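# Lift clothes rail off wall hooks, set on counter

## Task

Unhook the clothes rail from both wall hooks and set it down lying flat on the counter. Its long axis must be no more than 30° away from parallel with the wall. Its centre must sit sideways somewhere between the two hooks and 18 to 28 cm out from the wall. Open the gripper, leave the rail free and move the hand away. It counts only if the rail stays there with no support from the robot; still holding it at the end gives a zero.

## Robot and tools

ROBOT. One 7-joint arm with a two-finger parallel gripper. Joint ranges in rad, base to hand: waist -6.283 to 6.283, shoulder -2.059 to 2.094, upper arm roll -6.283 to 6.283, elbow -0.192 to 3.927, forearm roll -6.283 to 6.283, wrist pitch -1.693 to 3.142, wrist roll -6.283 to 6.283. Load limits in N m: waist 45.5, shoulder 45.5, upper arm roll 27.3, elbow 27.3, forearm roll 27.3, wrist pitch 18.2, wrist roll 18.2. The weight of anything held adds to the load. The elbow cannot quite straighten. Each joint target changes at most 3.14 rad/s, takes 0.16 s to get up to that rate, and all joints are slowed together.

FRAMES. Scene frame: origin on the table surface under the arm base, +z up, +y to the left when facing along +x. The base may be tilted against the table. The reported hand position can be off, more so far from the base. Gripper frame: fingers extend along its +z, and they close along its y axis. end_effector_position is the point between the pads with fingers shut, about 2 cm short of the tips; closing pushes the tips roughly 10 mm further along +z.

execute_actions(actions). actions is a list of actions, run one after another. Each action is a table of 0 to 15 rows; each row is one control step of 1/30 s, and a table with fewer than 15 rows repeats its final row until 15 steps (0.5 s) have passed. There is one arm, so each row is a single list of 7 numbers, each in [-1, 1], ordered dx, dy, dz, rx, ry, rz, opening. dx..rz are an offset, not a pose: they are measured in the gripper's own axes from the gripper's measured pose at the start of that action (for the first action in a call, the pose in the most recent result in this scene). Every row refers back to that same start, so rows are not cumulative. Scale: 1.0 equals 0.6 m for dx, dy, dz and 180 degrees for the rotation vector rx, ry, rz. opening is absolute: +1 fully open (0.084 m), -1 shut. An empty list only fetches state and images. Each step is clipped to 70 mm and 16 degrees from the measured pose, so big offsets are not reached in one action; afterwards the arm only continues to the last clipped pose, so send the remainder next.

move(target, speed, blocking). target is one 7-number row laid out exactly as above: an offset in gripper axes from the pose in the last result in this scene that reports one, plus an absolute opening, sent when the move begins. The hand follows a straight path lasting 0.5 to 10 s (cut off at 10 s) and rotates the shorter way. speed is the path's top speed in m/s, 0.002 to 0.5, default 0.25; rotation is capped at twice that value in rad/s. The path ignores obstacles, the hand may lag, wander or exceed the speed (mostly near full reach), and faster moves or targets set deeper past a contact hit harder. blocking=false gives a result after 0.5 s while motion goes on; then call wait(0) to check, or stop, before sending rows or other moves. The extra "move:" line reports the ending (done, off_target, moving, held, fault), the remaining distance to target, and limits: paced means the sent pose was clipped, held means a check blocked some steps (after which the arm may go much faster than speed).

wait(seconds): 0 to 10; the arm keeps its last command and a running move continues; returns early when the move ends. stop(): brakes a running move; a fast arm needs space to stop, and fingers still finish their motion. zoom_image(camera, region): camera is cam_head_left or cam_head_right, region [x0, y0, x1, y1] in pixels from the top-left, at most 504 by 504. finished_scene(scene): ends the current scene, given by its number, after the last command is held; it cannot be reversed and reports success.

CAMERAS. cam_head_left and cam_head_right, both 896x504, fovy about 65.9 degrees. Left K=[[388.535, 0, 447.889], [0, 388.535, 254.609], [0, 0, 1]]; right K=[[388.622, 0, 447.5], [0, 388.622, 250.421], [0, 0, 1]]; slight radial distortion.

RESULTS. The state line gives end_effector_position (m), end_effector_quat_wxyz and linear/angular velocities in the scene frame. grip_measured is the actual finger opening on the command scale. "Hand target" is the pose the controller is now heading for. "pose unreachable" means the clearance check (which treats any mount under the base as arm) altered or refused the command. Calls that ran actions list hand positions at some steps, with HELD where a row was partly held back. Joint torques follow the joint order, include gravity, offsets and noise, and are not what triggers faults. MOTOR HOT appears at 65 °C; at 80 °C an OVER-TEMPERATURE FAULT brakes the arm until it cools. A TORQUE FAULT (a joint reaching its load limit by contact) backs that joint off, freezes 10 s and drops the rest of the call.

GRIPPING. To hold something, command an opening well under grip_measured; a larger gap squeezes harder, up to about 24 N per pad for objects up to about 6 cm. Slamming shut can push harder and even spring the fingers. Sending back grip_measured still squeezes lightly; wide objects may slip.

CAUTIONS. The robot keeps its last command while you think. Brief tugs on a held part or pushes on loose items can happen. Avoid dropping the rail, slamming or shoving it, and knocking anything off the table, which fails the task. Don't carry loads longer than needed (heat). Lower the rail gently, open, then lift clear before ending.

Each tool is called after "Call:" by a JSON object that holds its "op" and its "data".

## Session

Call:
{"op": "execute_actions", "data": {"actions": []}}

Scene clock: 0.00 s.
end_effector_position=(+0.4216, -0.4447, +0.2998) grip_measured=+1.00 end_effector_quat_wxyz=(+0.745, +0.321, +0.564, -0.155) end_effector_velocity=(+0.000, -0.000, +0.000) end_effector_angular_velocity=(-0.001, +0.001, -0.000)
Joint positions: [-1.935 -0.036  1.007  0.33  -3.08   2.093  1.117  0.084]
Joint velocities: [-0.    -0.001 -0.     0.     0.    -0.    -0.001 -0.   ]
Joint torques (N m, as the arm reports them, + toward a larger angle): no reading
Hand target: +0.422, -0.445, +0.300; +0.745, +0.321, +0.564, -0.155

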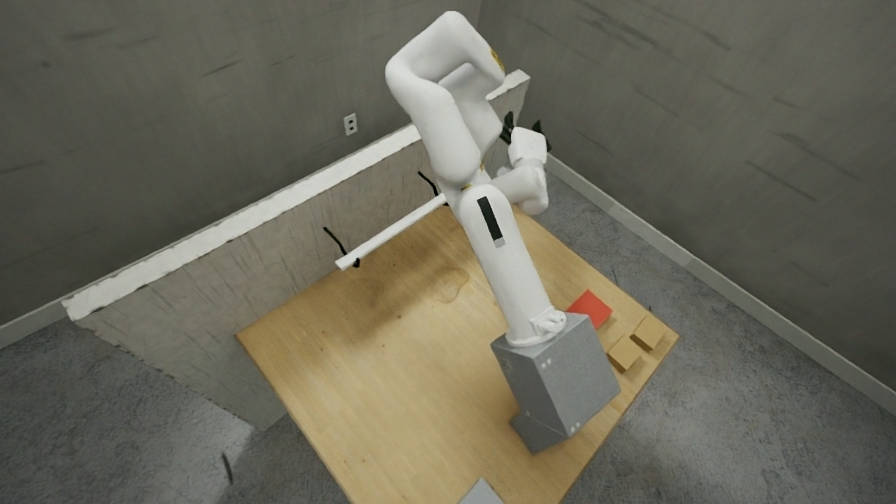

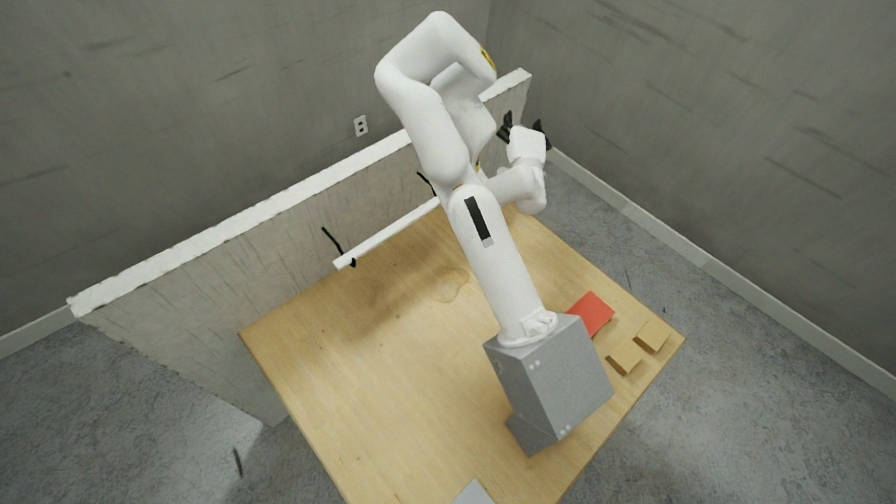

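Call:
{"op": "zoom_image", "data": {"camera": "cam_head_left", "region": [280, 100, 580, 300]}}

Call:
{"op": "zoom_image", "data": {"camera": "cam_head_right", "region": [280, 100, 580, 300]}}

Region (280, 100, 580, 300) of cam_head_left's 896x504 image, scaled by 1.680, with more detail than that image has.

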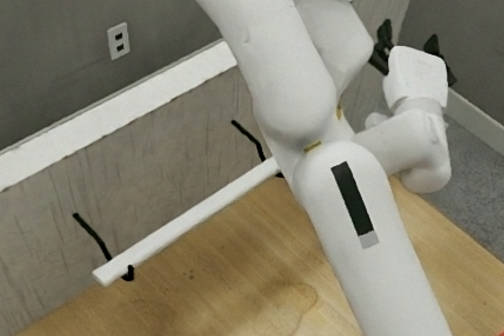

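Region (280, 100, 580, 300) of cam_head_right's 896x504 image, scaled by 1.680, with more detail than that image has.

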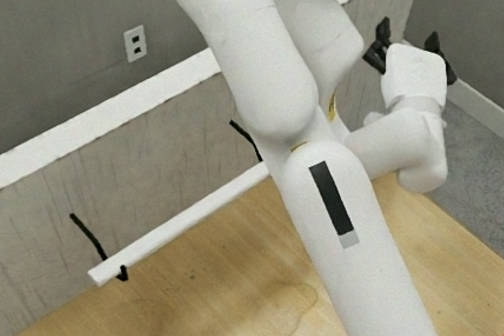

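Call:
{"op": "zoom_image", "data": {"camera": "cam_head_left", "region": [40, 200, 400, 504]}}

Call:
{"op": "zoom_image", "data": {"camera": "cam_head_left", "region": [440, 180, 720, 504]}}

Call:
{"op": "zoom_image", "data": {"camera": "cam_head_left", "region": [310, 210, 390, 280]}}

Region (40, 200, 400, 504) of cam_head_left's 896x504 image, scaled by 1.400, with more detail than that image has; it fills the top 426 rows of this view, and the rest is white.

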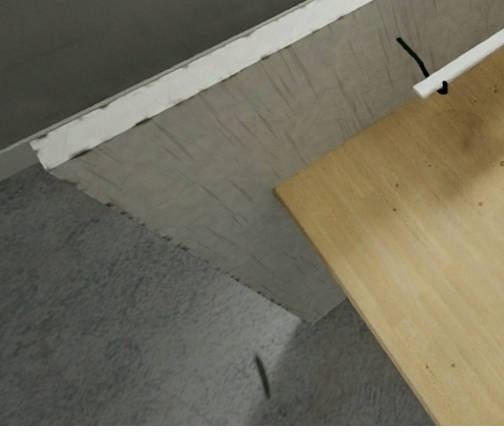

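Region (440, 180, 720, 504) of cam_head_left's 896x504 image, scaled by 1.556, with more detail than that image has; it fills the left 436 columns of this view, and the rest is white.

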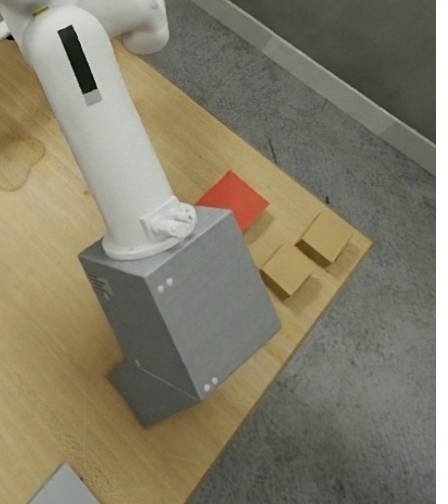

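Region (310, 210, 390, 280) of cam_head_left's 896x504 image, scaled by 6.300, with more detail than that image has; it fills the top 441 rows of this view, and the rest is white.

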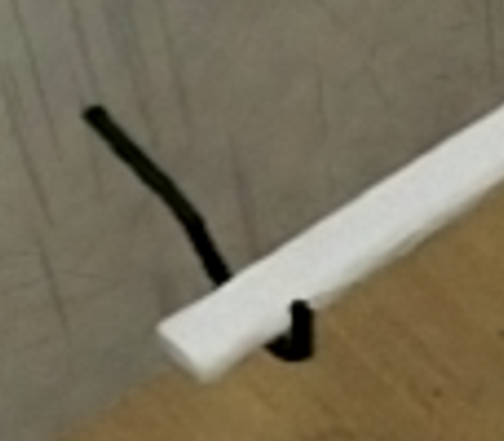

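Call:
{"op": "move", "data": {"target": [0.032, 0.509, -0.471, 0.278, 0.639, 0.232, 1], "speed": 0.35}}

Scene clock: 8.10 s.
end_effector_position=(+0.4187, -0.4028, +0.3055) grip_measured=+1.00 end_effector_quat_wxyz=(+0.689, +0.369, +0.614, -0.111) end_effector_velocity=(+0.000, +0.000, -0.000) end_effector_angular_velocity=(-0.000, +0.001, +0.001)
Joint positions: [-1.837 -0.462  0.925  0.153 -3.024  1.885  1.459  0.084]
Joint velocities: [-0.001 -0.001  0.002  0.    -0.     0.    -0.001  0.   ]
Joint torques (N m, as the arm reports them, + toward a larger angle): [-3.6   0.55 -8.19 -2.36  2.03  1.86 -0.06]
Hand target: +0.419, -0.403, +0.305; +0.689, +0.369, +0.614, -0.111
Off the commanded pose: 0.374 m, 121 deg; position and orientation clipped at the last step of the last action.
move: held; limits=paced,held; held on 94 of 110 steps, including the last
pose unreachable: on one or more control steps of this call, first in action 0 (counted from 0), an arm could not follow its commanded pose, so it was not sent that pose on those steps. On the call's last step it was still not sent that pose. It may still have moved: this result reports where it is.
cause: the commanded pose would bring two parts of the arm too close to each other (joints 3 (upper arm roll) to 5 (forearm roll) lie between them).

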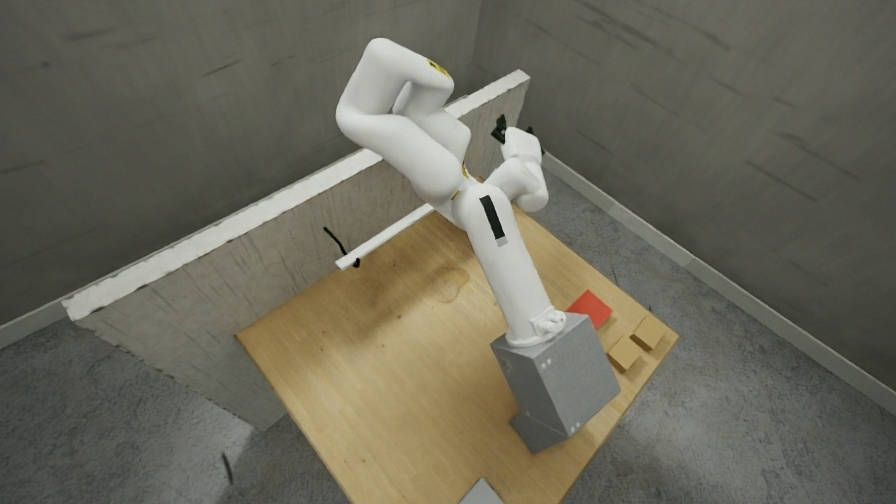

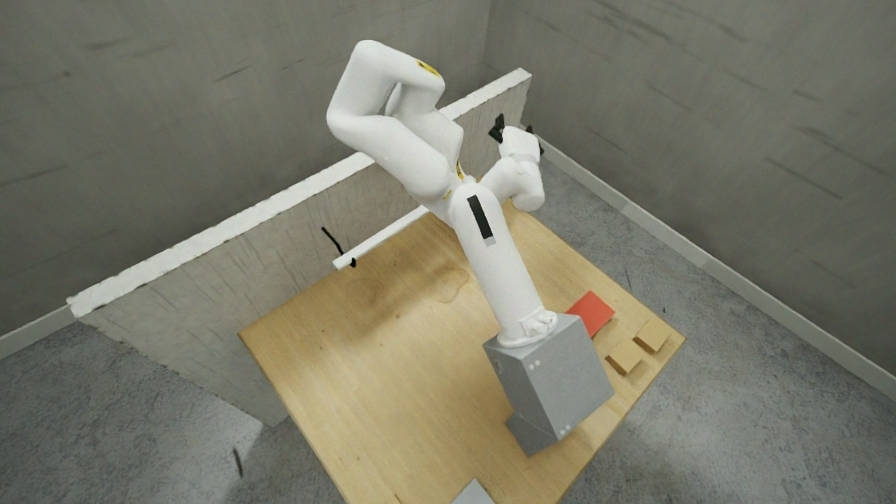

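Call:
{"op": "move", "data": {"target": [-0.055, -0.133, 0.080, 0.137, 0.314, 0.114, 1], "speed": 0.35}}

Scene clock: 10.53 s.
end_effector_position=(+0.3995, -0.4994, +0.3040) grip_measured=+1.00 end_effector_quat_wxyz=(+0.237, +0.609, +0.754, +0.071) end_effector_velocity=(+0.000, -0.001, +0.001) end_effector_angular_velocity=(+0.001, +0.004, +0.001)
Joint positions: [-2.505 -0.25   0.882  0.912 -4.642  1.6    2.255  0.084]
Joint velocities: [-0.001  0.004  0.     0.007 -0.006 -0.002  0.003  0.   ]
Joint torques (N m, as the arm reports them, + toward a larger angle): [ -9.89  11.26 -13.41   8.09   1.2   -0.99  -0.28]
Hand target: +0.400, -0.500, +0.304; +0.237, +0.609, +0.754, +0.071
Off the commanded pose: 0.001 m, 0 deg.
move: done

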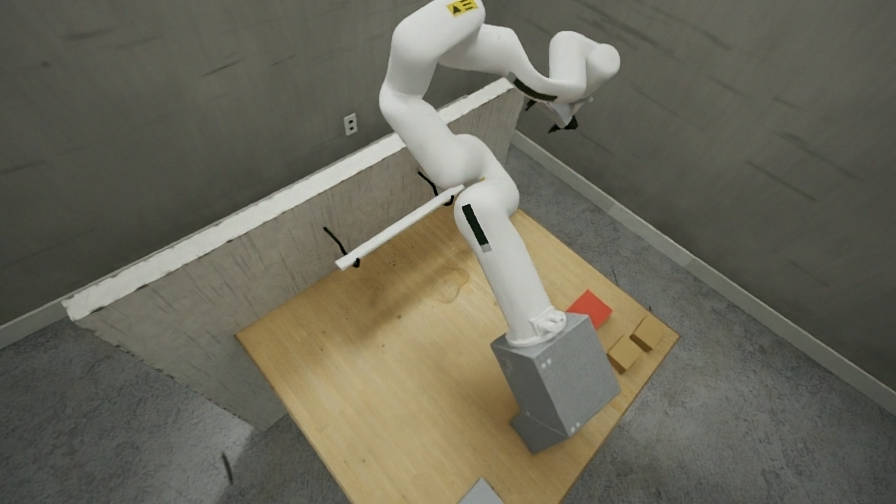

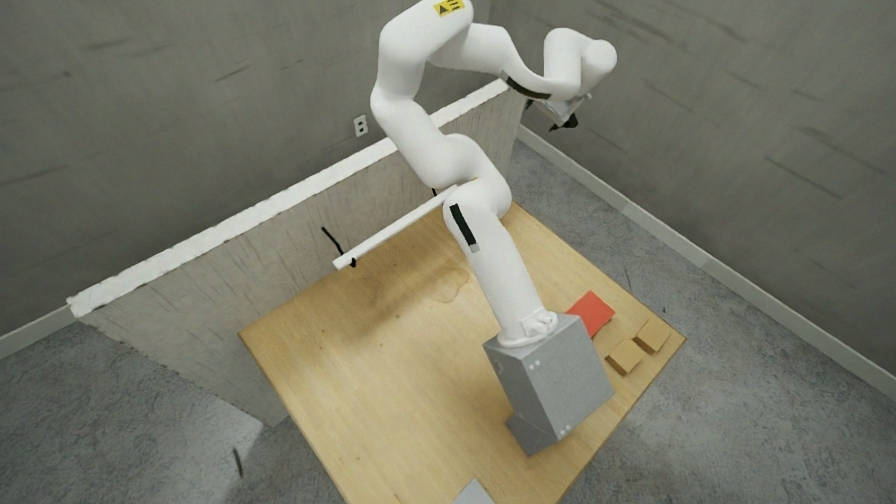

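Call:
{"op": "zoom_image", "data": {"camera": "cam_head_left", "region": [400, 160, 500, 230]}}

Call:
{"op": "zoom_image", "data": {"camera": "cam_head_left", "region": [500, 70, 620, 150]}}

Region (400, 160, 500, 230) of cam_head_left's 896x504 image, scaled by 5.040, with more detail than that image has; it fills the top 353 rows of this view, and the rest is white.

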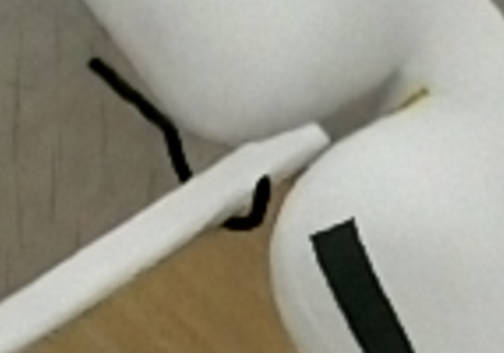

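Region (500, 70, 620, 150) of cam_head_left's 896x504 image, scaled by 4.200, with more detail than that image has.

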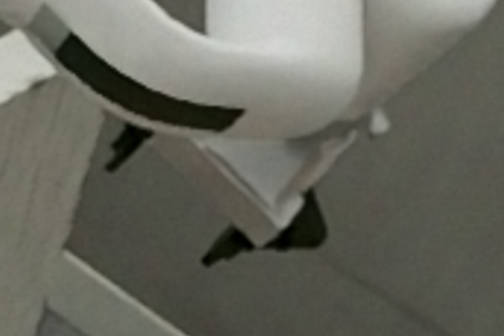

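Call:
{"op": "move", "data": {"target": [0.642, 0.165, -0.078, 0.109, 0.320, 0.119, 1], "speed": 0.3}}

Scene clock: 13.67 s.
end_effector_position=(+0.4100, -0.0999, +0.2797) grip_measured=+1.00 end_effector_quat_wxyz=(-0.270, +0.654, +0.653, +0.270) end_effector_velocity=(+0.000, +0.001, +0.000) end_effector_angular_velocity=(+0.001, -0.001, +0.003)
Joint positions: [-2.122 -1.006  0.539  0.614 -5.287  2.522  2.582  0.084]
Joint velocities: [ 0.003 -0.003 -0.003 -0.001 -0.001  0.002 -0.001  0.   ]
Joint torques (N m, as the arm reports them, + toward a larger angle): [ -0.8   13.38 -10.52   1.73  -0.56   0.62  -0.18]
Hand target: +0.410, -0.100, +0.280; -0.271, +0.654, +0.653, +0.270
Off the commanded pose: 0.000 m, 0 deg.
move: done

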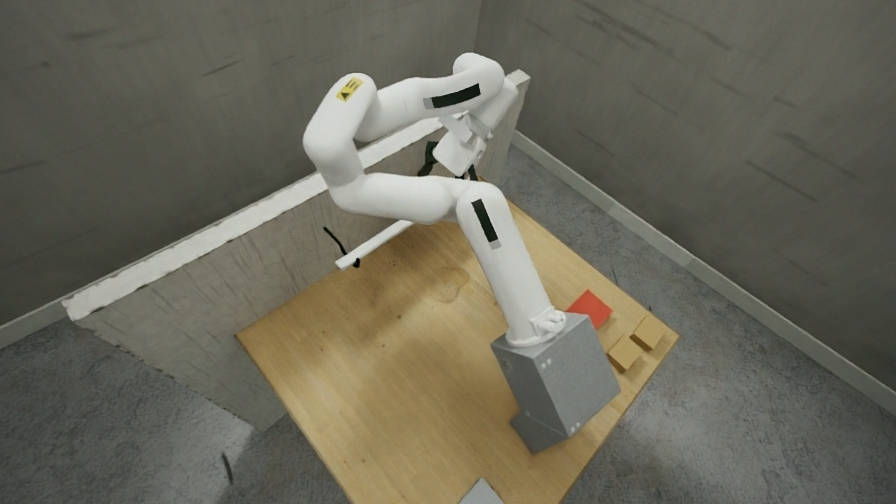

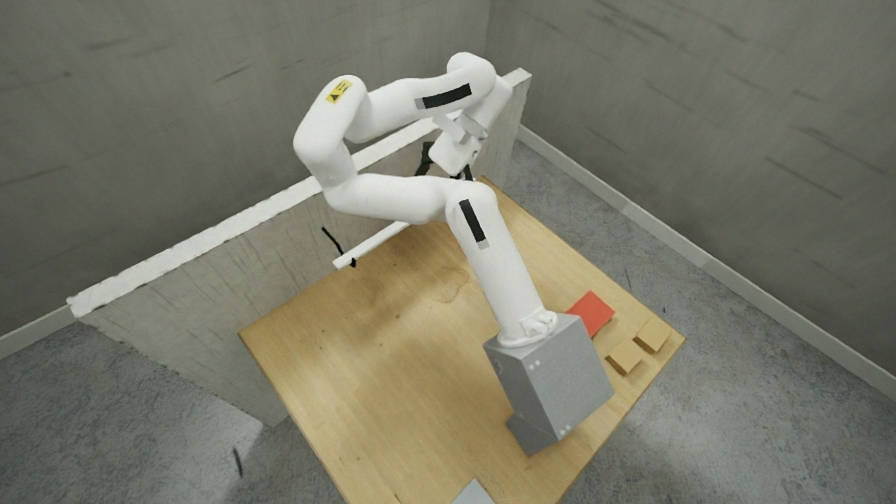

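Call:
{"op": "move", "data": {"target": [0.30, -0.383, -0.595, 0, -0.417, 0, 1], "speed": 0.4}}

Scene clock: 19.40 s.
end_effector_position=(+0.1813, -0.2242, +0.6602) grip_measured=+1.00 end_effector_quat_wxyz=(+0.184, +0.682, +0.683, -0.185) end_effector_velocity=(-0.001, -0.001, -0.000) end_effector_angular_velocity=(+0.003, -0.003, +0.000)
Joint positions: [-2.456 -0.238 -0.467  1.084 -5.559  2.079  2.045  0.084]
Joint velocities: [ 0.002  0.006  0.     0.002  0.001  0.001 -0.001  0.   ]
Joint torques (N m, as the arm reports them, + toward a larger angle): [-1.37  9.27 -1.36 12.77  1.45 -1.85 -0.23]
Hand target: +0.181, -0.224, +0.660; +0.185, +0.682, +0.683, -0.184
Off the commanded pose: 0.001 m, 0 deg.
move: done; limits=paced,held; held on 1 of 74 steps
pose unreachable: on one or more control steps of this call, first in action 0 (counted from 0), an arm could not follow its commanded pose, so it was not sent that pose on those steps. It may still have moved: this result reports where it is.
cause: the commanded pose would bring two parts of the arm too close to each other (its gripper and another part of the arm, with joints 3 (upper arm roll) to 7 (wrist roll) between them).

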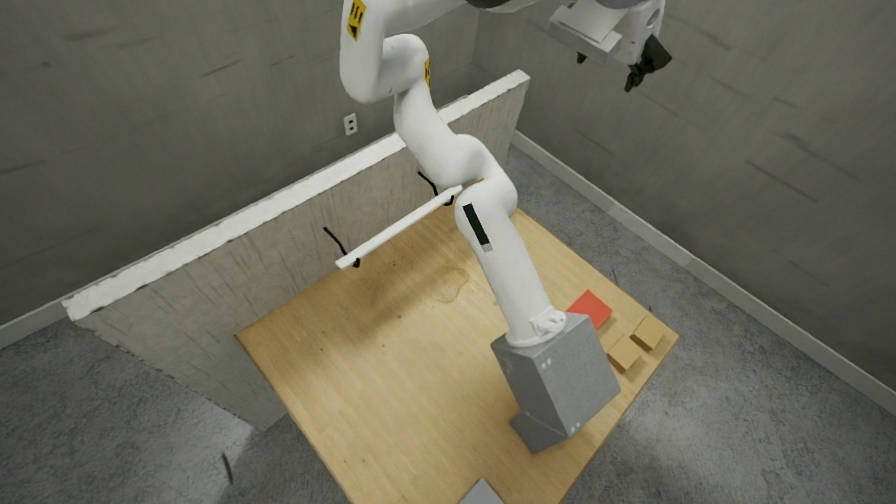

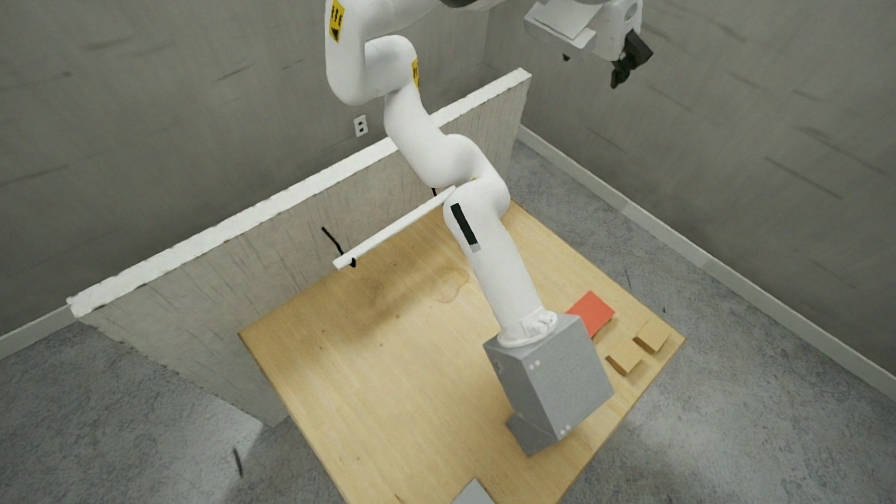

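Call:
{"op": "move", "data": {"target": [-0.587, -0.735, 0.002, 0.121, -0.259, 0.139, 1], "speed": 0.45}}

Scene clock: 23.83 s.
end_effector_position=(-0.2588, -0.5296, +0.8381) grip_measured=+1.00 end_effector_quat_wxyz=(+0.344, +0.703, +0.352, -0.514) end_effector_velocity=(-0.002, -0.002, -0.004) end_effector_angular_velocity=(+0.005, -0.006, +0.002)
Joint positions: [-2.327  0.957 -0.302  1.999 -4.663  0.971  2.396  0.084]
Joint velocities: [ 0.002  0.008  0.001  0.005 -0.001  0.003  0.003  0.   ]
Joint torques (N m, as the arm reports them, + toward a larger angle): [-13.18 -22.88  -7.71  13.19   0.72  -1.43  -0.08]
Hand target: -0.259, -0.530, +0.838; +0.344, +0.703, +0.352, -0.514
Off the commanded pose: 0.001 m, 0 deg.
move: done; limits=paced

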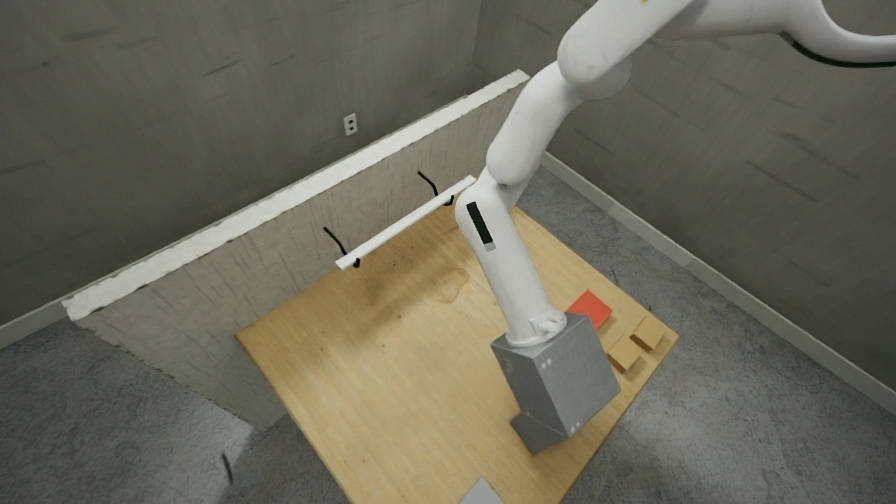

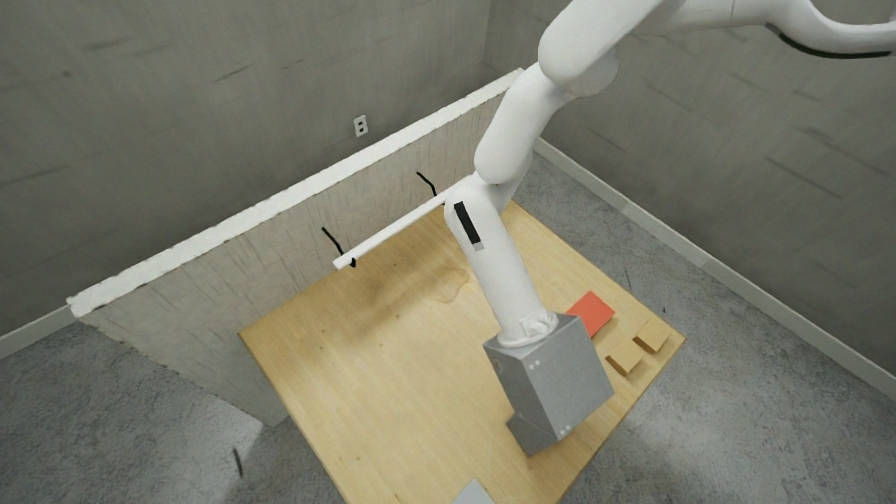

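Call:
{"op": "zoom_image", "data": {"camera": "cam_head_left", "region": [400, 160, 500, 230]}}

Region (400, 160, 500, 230) of cam_head_left's 896x504 image, scaled by 5.040, with more detail than that image has; it fills the top 353 rows of this view, and the rest is white.

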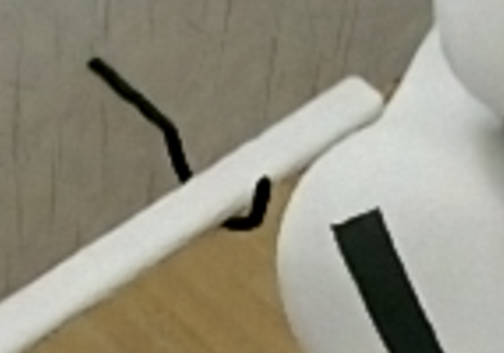

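Call:
{"op": "move", "data": {"target": [0.987, 0.637, 0.333, -0.115, 0.246, -0.132, 1], "speed": 0.45}}

Scene clock: 27.13 s.
end_effector_position=(+0.1002, -0.8121, +0.2657) grip_measured=+1.00 end_effector_quat_wxyz=(+0.195, +0.688, +0.670, -0.202) end_effector_velocity=(-0.001, -0.000, +0.000) end_effector_angular_velocity=(-0.000, +0.000, -0.003)
Joint positions: [-1.569  0.937  0.053  1.995 -4.914  0.813  2.406  0.084]
Joint velocities: [ 0.001  0.001 -0.001  0.002 -0.    -0.001  0.003  0.   ]
Joint torques (N m, as the arm reports them, + toward a larger angle): [-20.59 -26.56 -10.88  12.91   0.67  -2.21  -0.19]
Hand target: +0.100, -0.812, +0.265; +0.195, +0.688, +0.670, -0.202
Off the commanded pose: 0.002 m, 0 deg.
move: done

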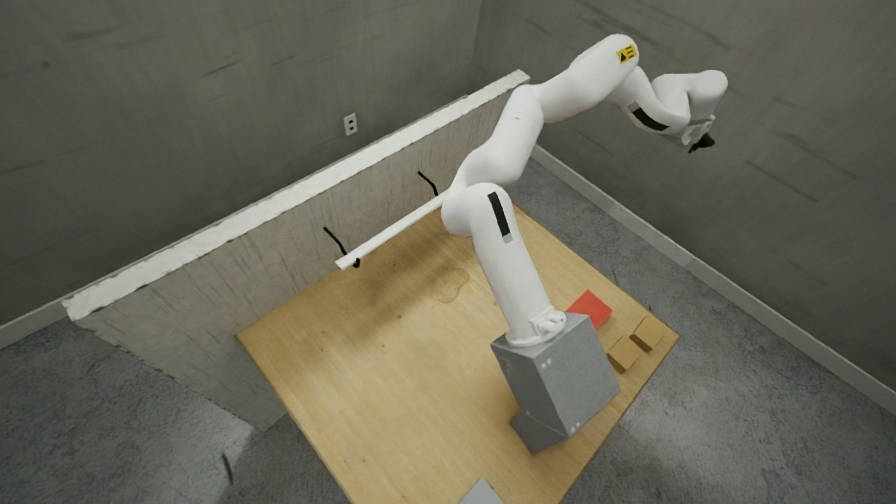

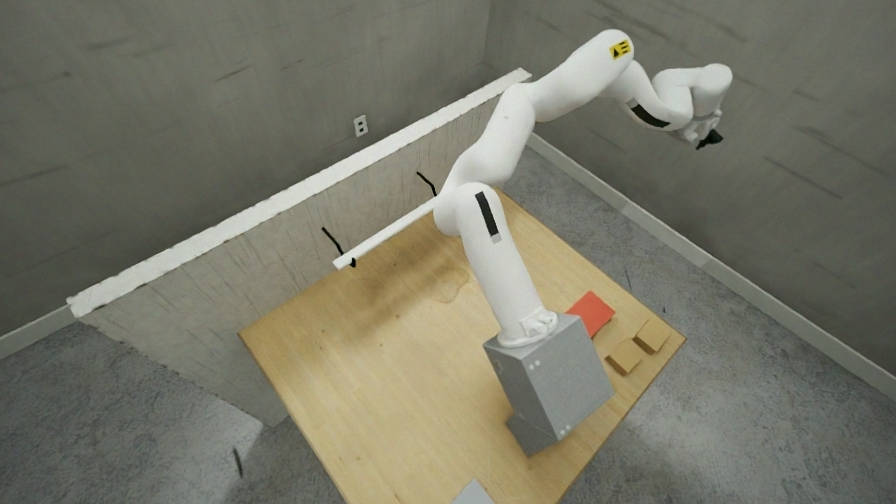

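Call:
{"op": "move", "data": {"target": [0.864, 0.495, -0.675, 0, 0.431, -0.009, 1], "speed": 0.4}}

Scene clock: 29.93 s.
end_effector_position=(+0.4153, -0.1655, +0.3250) grip_measured=+1.00 end_effector_quat_wxyz=(-0.271, +0.655, +0.652, +0.270) end_effector_velocity=(+0.002, +0.002, +0.000) end_effector_angular_velocity=(+0.004, +0.000, +0.006)
Joint positions: [-1.503 -0.588  0.085  0.791 -5.459  2.153  2.853  0.084]
Joint velocities: [ 0.003 -0.006  0.002  0.001  0.001  0.004  0.002  0.   ]
Joint torques (N m, as the arm reports them, + toward a larger angle): [ -3.09  -3.88 -10.46   9.49  -0.13   0.97  -0.16]
Hand target: +0.416, -0.165, +0.325; -0.271, +0.654, +0.652, +0.270
Off the commanded pose: 0.001 m, 0 deg.
move: done

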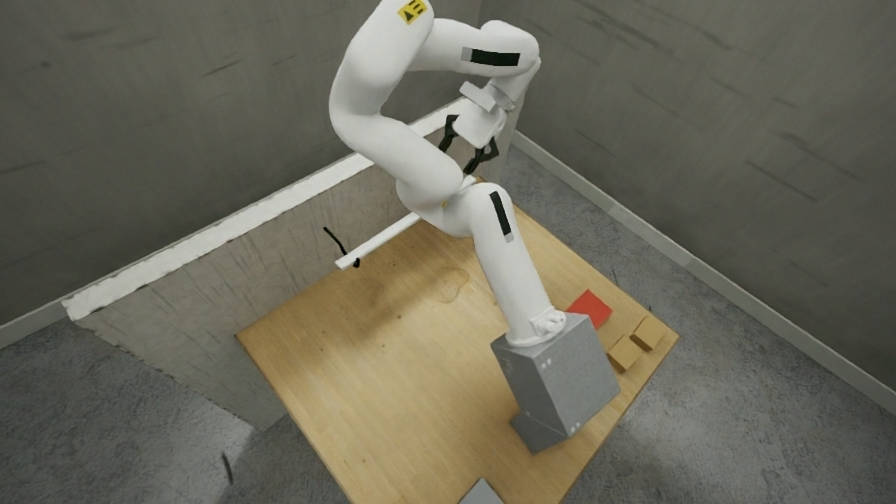

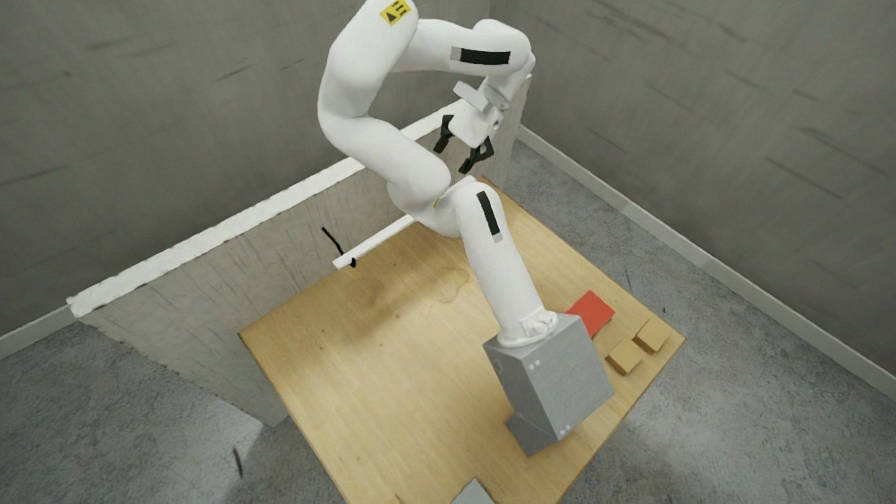

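Call:
{"op": "zoom_image", "data": {"camera": "cam_head_left", "region": [420, 100, 520, 190]}}

Call:
{"op": "zoom_image", "data": {"camera": "cam_head_right", "region": [420, 100, 520, 190]}}

Region (420, 100, 520, 190) of cam_head_left's 896x504 image, scaled by 5.040, with more detail than that image has; it fills the top 454 rows of this view, and the rest is white.

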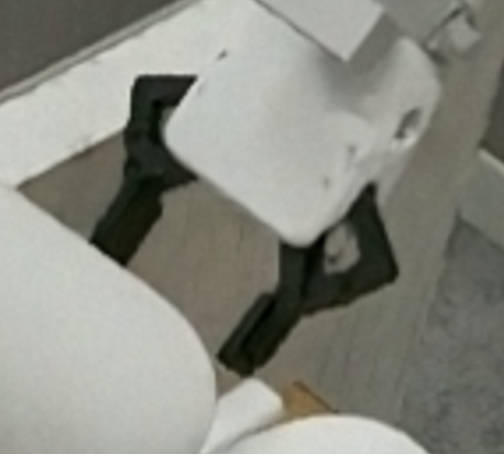

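Region (420, 100, 520, 190) of cam_head_right's 896x504 image, scaled by 5.040, with more detail than that image has; it fills the top 454 rows of this view, and the rest is white.

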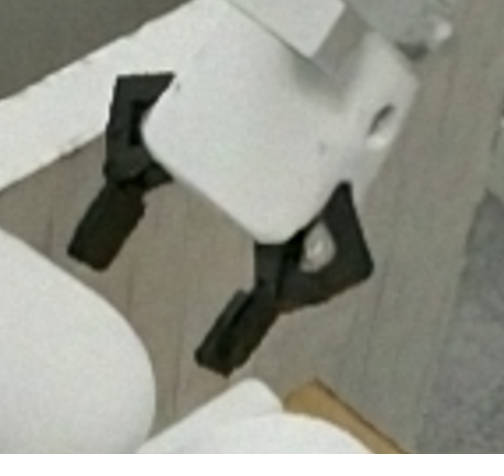

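Call:
{"op": "move", "data": {"target": [0, 0, 0.215, 0, 0, 0, 0.6], "speed": 0.2}}

Scene clock: 31.33 s.
end_effector_position=(+0.4152, -0.0747, +0.2338) grip_measured=+0.59 end_effector_quat_wxyz=(-0.271, +0.655, +0.651, +0.270) end_effector_velocity=(-0.000, +0.001, -0.001) end_effector_angular_velocity=(-0.000, +0.002, -0.001)
Joint positions: [-1.414 -0.883  0.303  0.463 -5.189  2.003  2.94   0.069]
Joint velocities: [ 0.002 -0.003  0.003 -0.004  0.003 -0.003  0.002 -0.   ]
Joint torques (N m, as the arm reports them, + toward a larger angle): [ 0.18 -1.34 -8.95  6.76  0.01  1.03 -0.2 ]
Hand target: +0.415, -0.074, +0.234; -0.271, +0.655, +0.651, +0.270
Off the commanded pose: 0.000 m, 0 deg.
move: done

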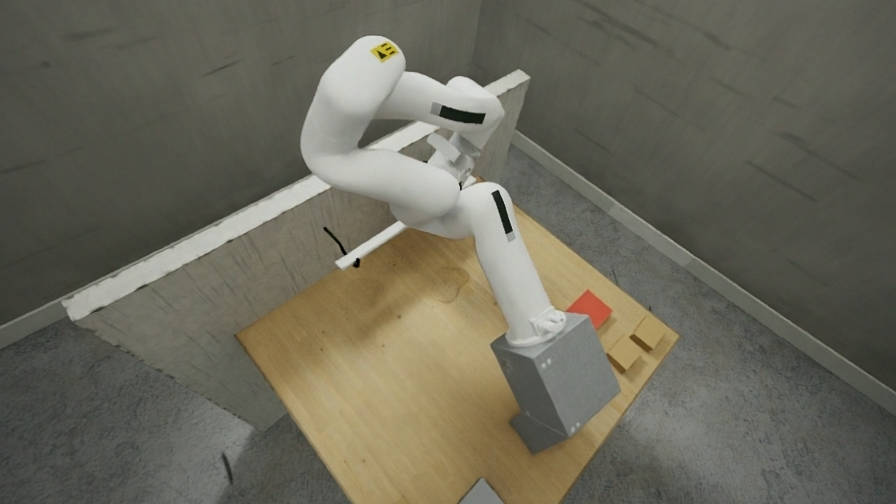

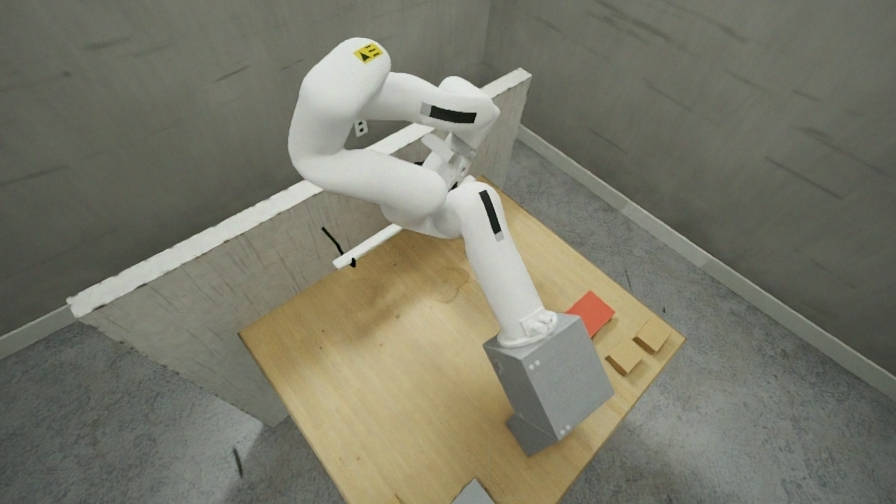

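Call:
{"op": "move", "data": {"target": [0, 0.006, 0.092, 0, 0, 0, 0.6], "speed": 0.06}}

Scene clock: 33.00 s.
end_effector_position=(+0.4189, -0.0358, +0.1948) grip_measured=+0.59 end_effector_quat_wxyz=(-0.271, +0.655, +0.651, +0.270) end_effector_velocity=(-0.000, +0.001, -0.001) end_effector_angular_velocity=(+0.002, +0.001, -0.001)
Joint positions: [-1.341 -0.987  0.438  0.371 -5.008  1.932  3.003  0.069]
Joint velocities: [ 0.001  0.     0.003 -0.001  0.003 -0.001  0.001  0.   ]
Joint torques (N m, as the arm reports them, + toward a larger angle): [ 1.62 -1.12 -8.5   4.69  0.16  0.97 -0.14]
Hand target: +0.419, -0.036, +0.195; -0.271, +0.655, +0.651, +0.270
Off the commanded pose: 0.000 m, 0 deg.
move: done

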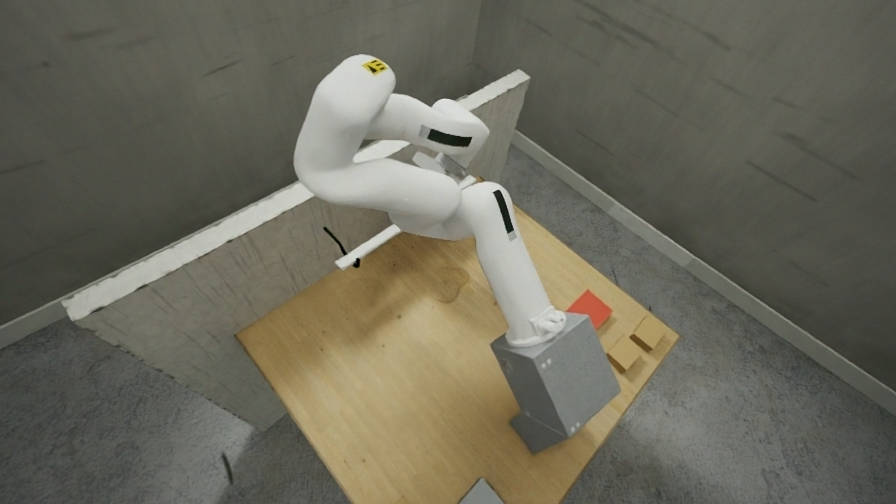

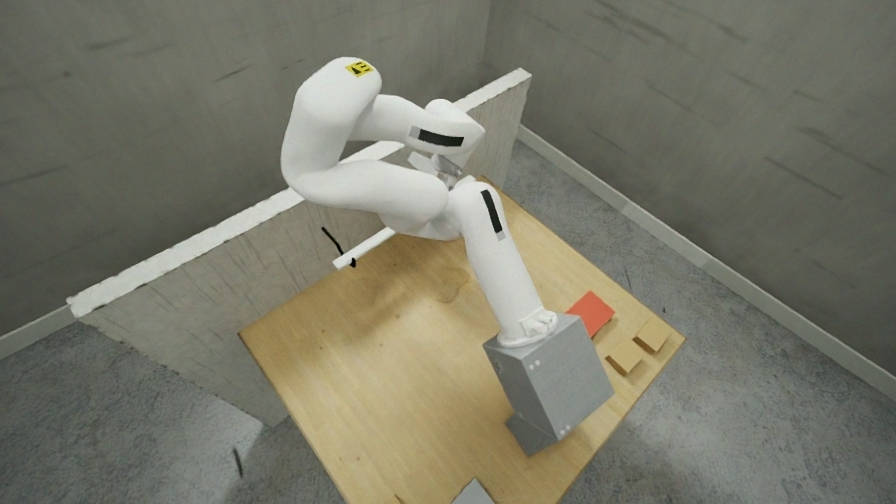

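Close gradually.

Call:
{"op": "execute_actions", "data": {"actions": [[[0,0,0,0,0,0,0.5],[0,0,0,0,0,0,0.42],[0,0,0,0,0,0,0.34],[0,0,0,0,0,0,0.26],[0,0,0,0,0,0,0.18],[0,0,0,0,0,0,0.1],[0,0,0,0,0,0,0.03],[0,0,0,0,0,0,-0.04],[0,0,0,0,0,0,-0.1],[0,0,0,0,0,0,-0.15],[0,0,0,0,0,0,-0.2],[0,0,0,0,0,0,-0.25],[0,0,0,0,0,0,-0.3],[0,0,0,0,0,0,-0.35],[0,0,0,0,0,0,-0.4]],[[0,0,0,0,0,0,-0.45],[0,0,0,0,0,0,-0.5],[0,0,0,0,0,0,-0.55],[0,0,0,0,0,0,-0.6],[0,0,0,0,0,0,-0.65],[0,0,0,0,0,0,-0.7],[0,0,0,0,0,0,-0.75],[0,0,0,0,0,0,-0.8],[0,0,0,0,0,0,-0.85],[0,0,0,0,0,0,-0.9],[0,0,0,0,0,0,-0.95],[0,0,0,0,0,0,-1]]]}}

Call:
{"op": "zoom_image", "data": {"camera": "cam_head_left", "region": [310, 210, 390, 280]}}

Scene clock: 34.20 s.
end_effector_position=(+0.4193, -0.0359, +0.1949) grip_measured=-0.36 end_effector_quat_wxyz=(-0.271, +0.655, +0.652, +0.271) end_effector_velocity=(-0.000, +0.001, -0.000) end_effector_angular_velocity=(+0.002, +0.003, -0.001)
Joint positions: [-1.341 -0.987  0.438  0.372 -5.008  1.932  3.003  0.028]
Joint velocities: [ 0.001  0.001  0.001  0.    -0.     0.001  0.002 -0.   ]
Joint torques (N m, as the arm reports them, + toward a larger angle): [ 1.86 -0.79 -7.81  3.22 -0.67  1.17 -0.4 ]
Hand target: +0.419, -0.036, +0.195; -0.271, +0.655, +0.652, +0.271
Off the commanded pose: 0.000 m, 0 deg.
Step readings (end_effector_position; steps 1 to 15: 1st action; 16 to 30: 2nd action):
0: (+0.4188, -0.0357, +0.1948)
1: (+0.4188, -0.0357, +0.1948)
2: (+0.4188, -0.0357, +0.1948)
4: (+0.4189, -0.0358, +0.1948)
8: (+0.4190, -0.0358, +0.1948)
15: (+0.4193, -0.0359, +0.1949)
16: (+0.4192, -0.0359, +0.1949)
17: (+0.4192, -0.0359, +0.1949)
19: (+0.4193, -0.0359, +0.1949)
23: (+0.4193, -0.0359, +0.1949)
30: end_effector_position above

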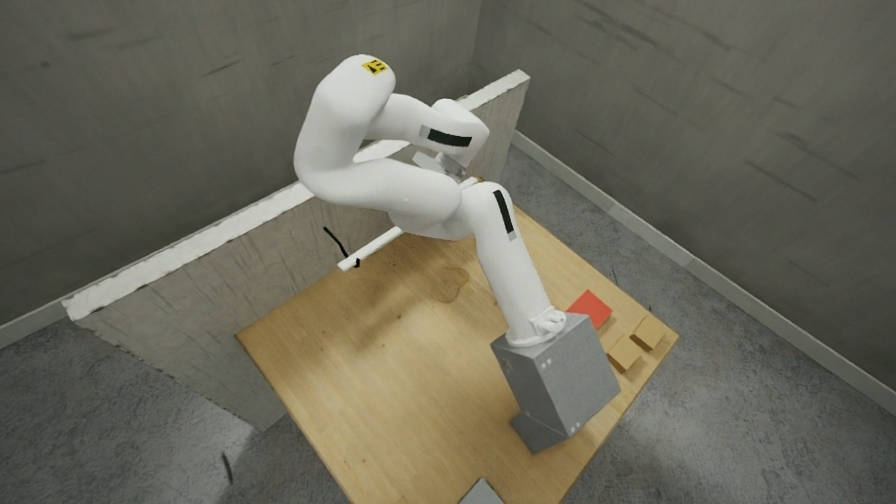

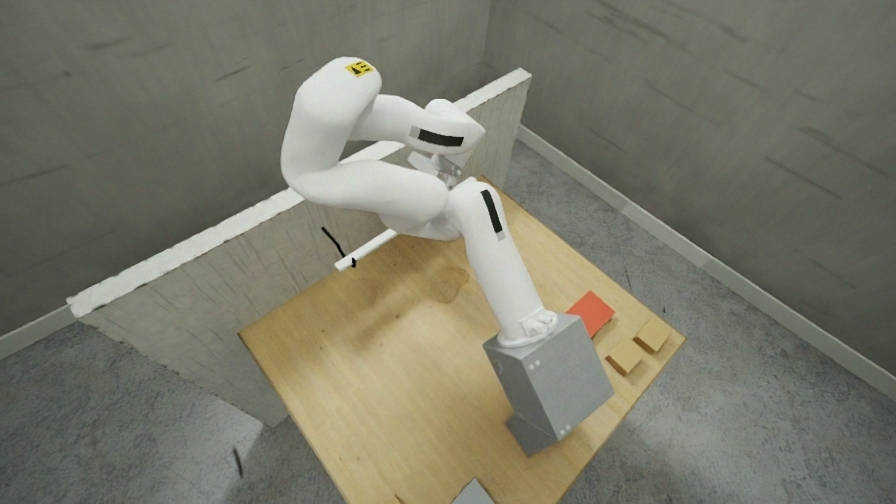

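Region (310, 210, 390, 280) of cam_head_left's 896x504 image, scaled by 6.300, with more detail than that image has; it fills the top 441 rows of this view, and the rest is white.

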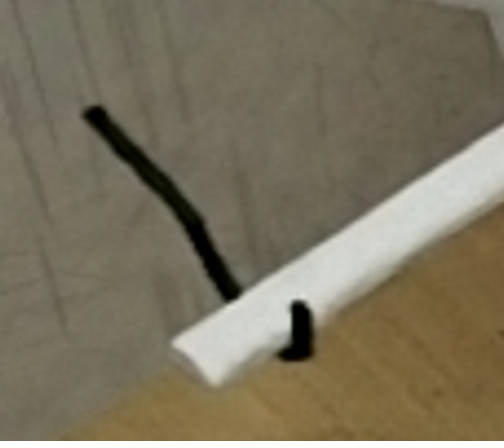

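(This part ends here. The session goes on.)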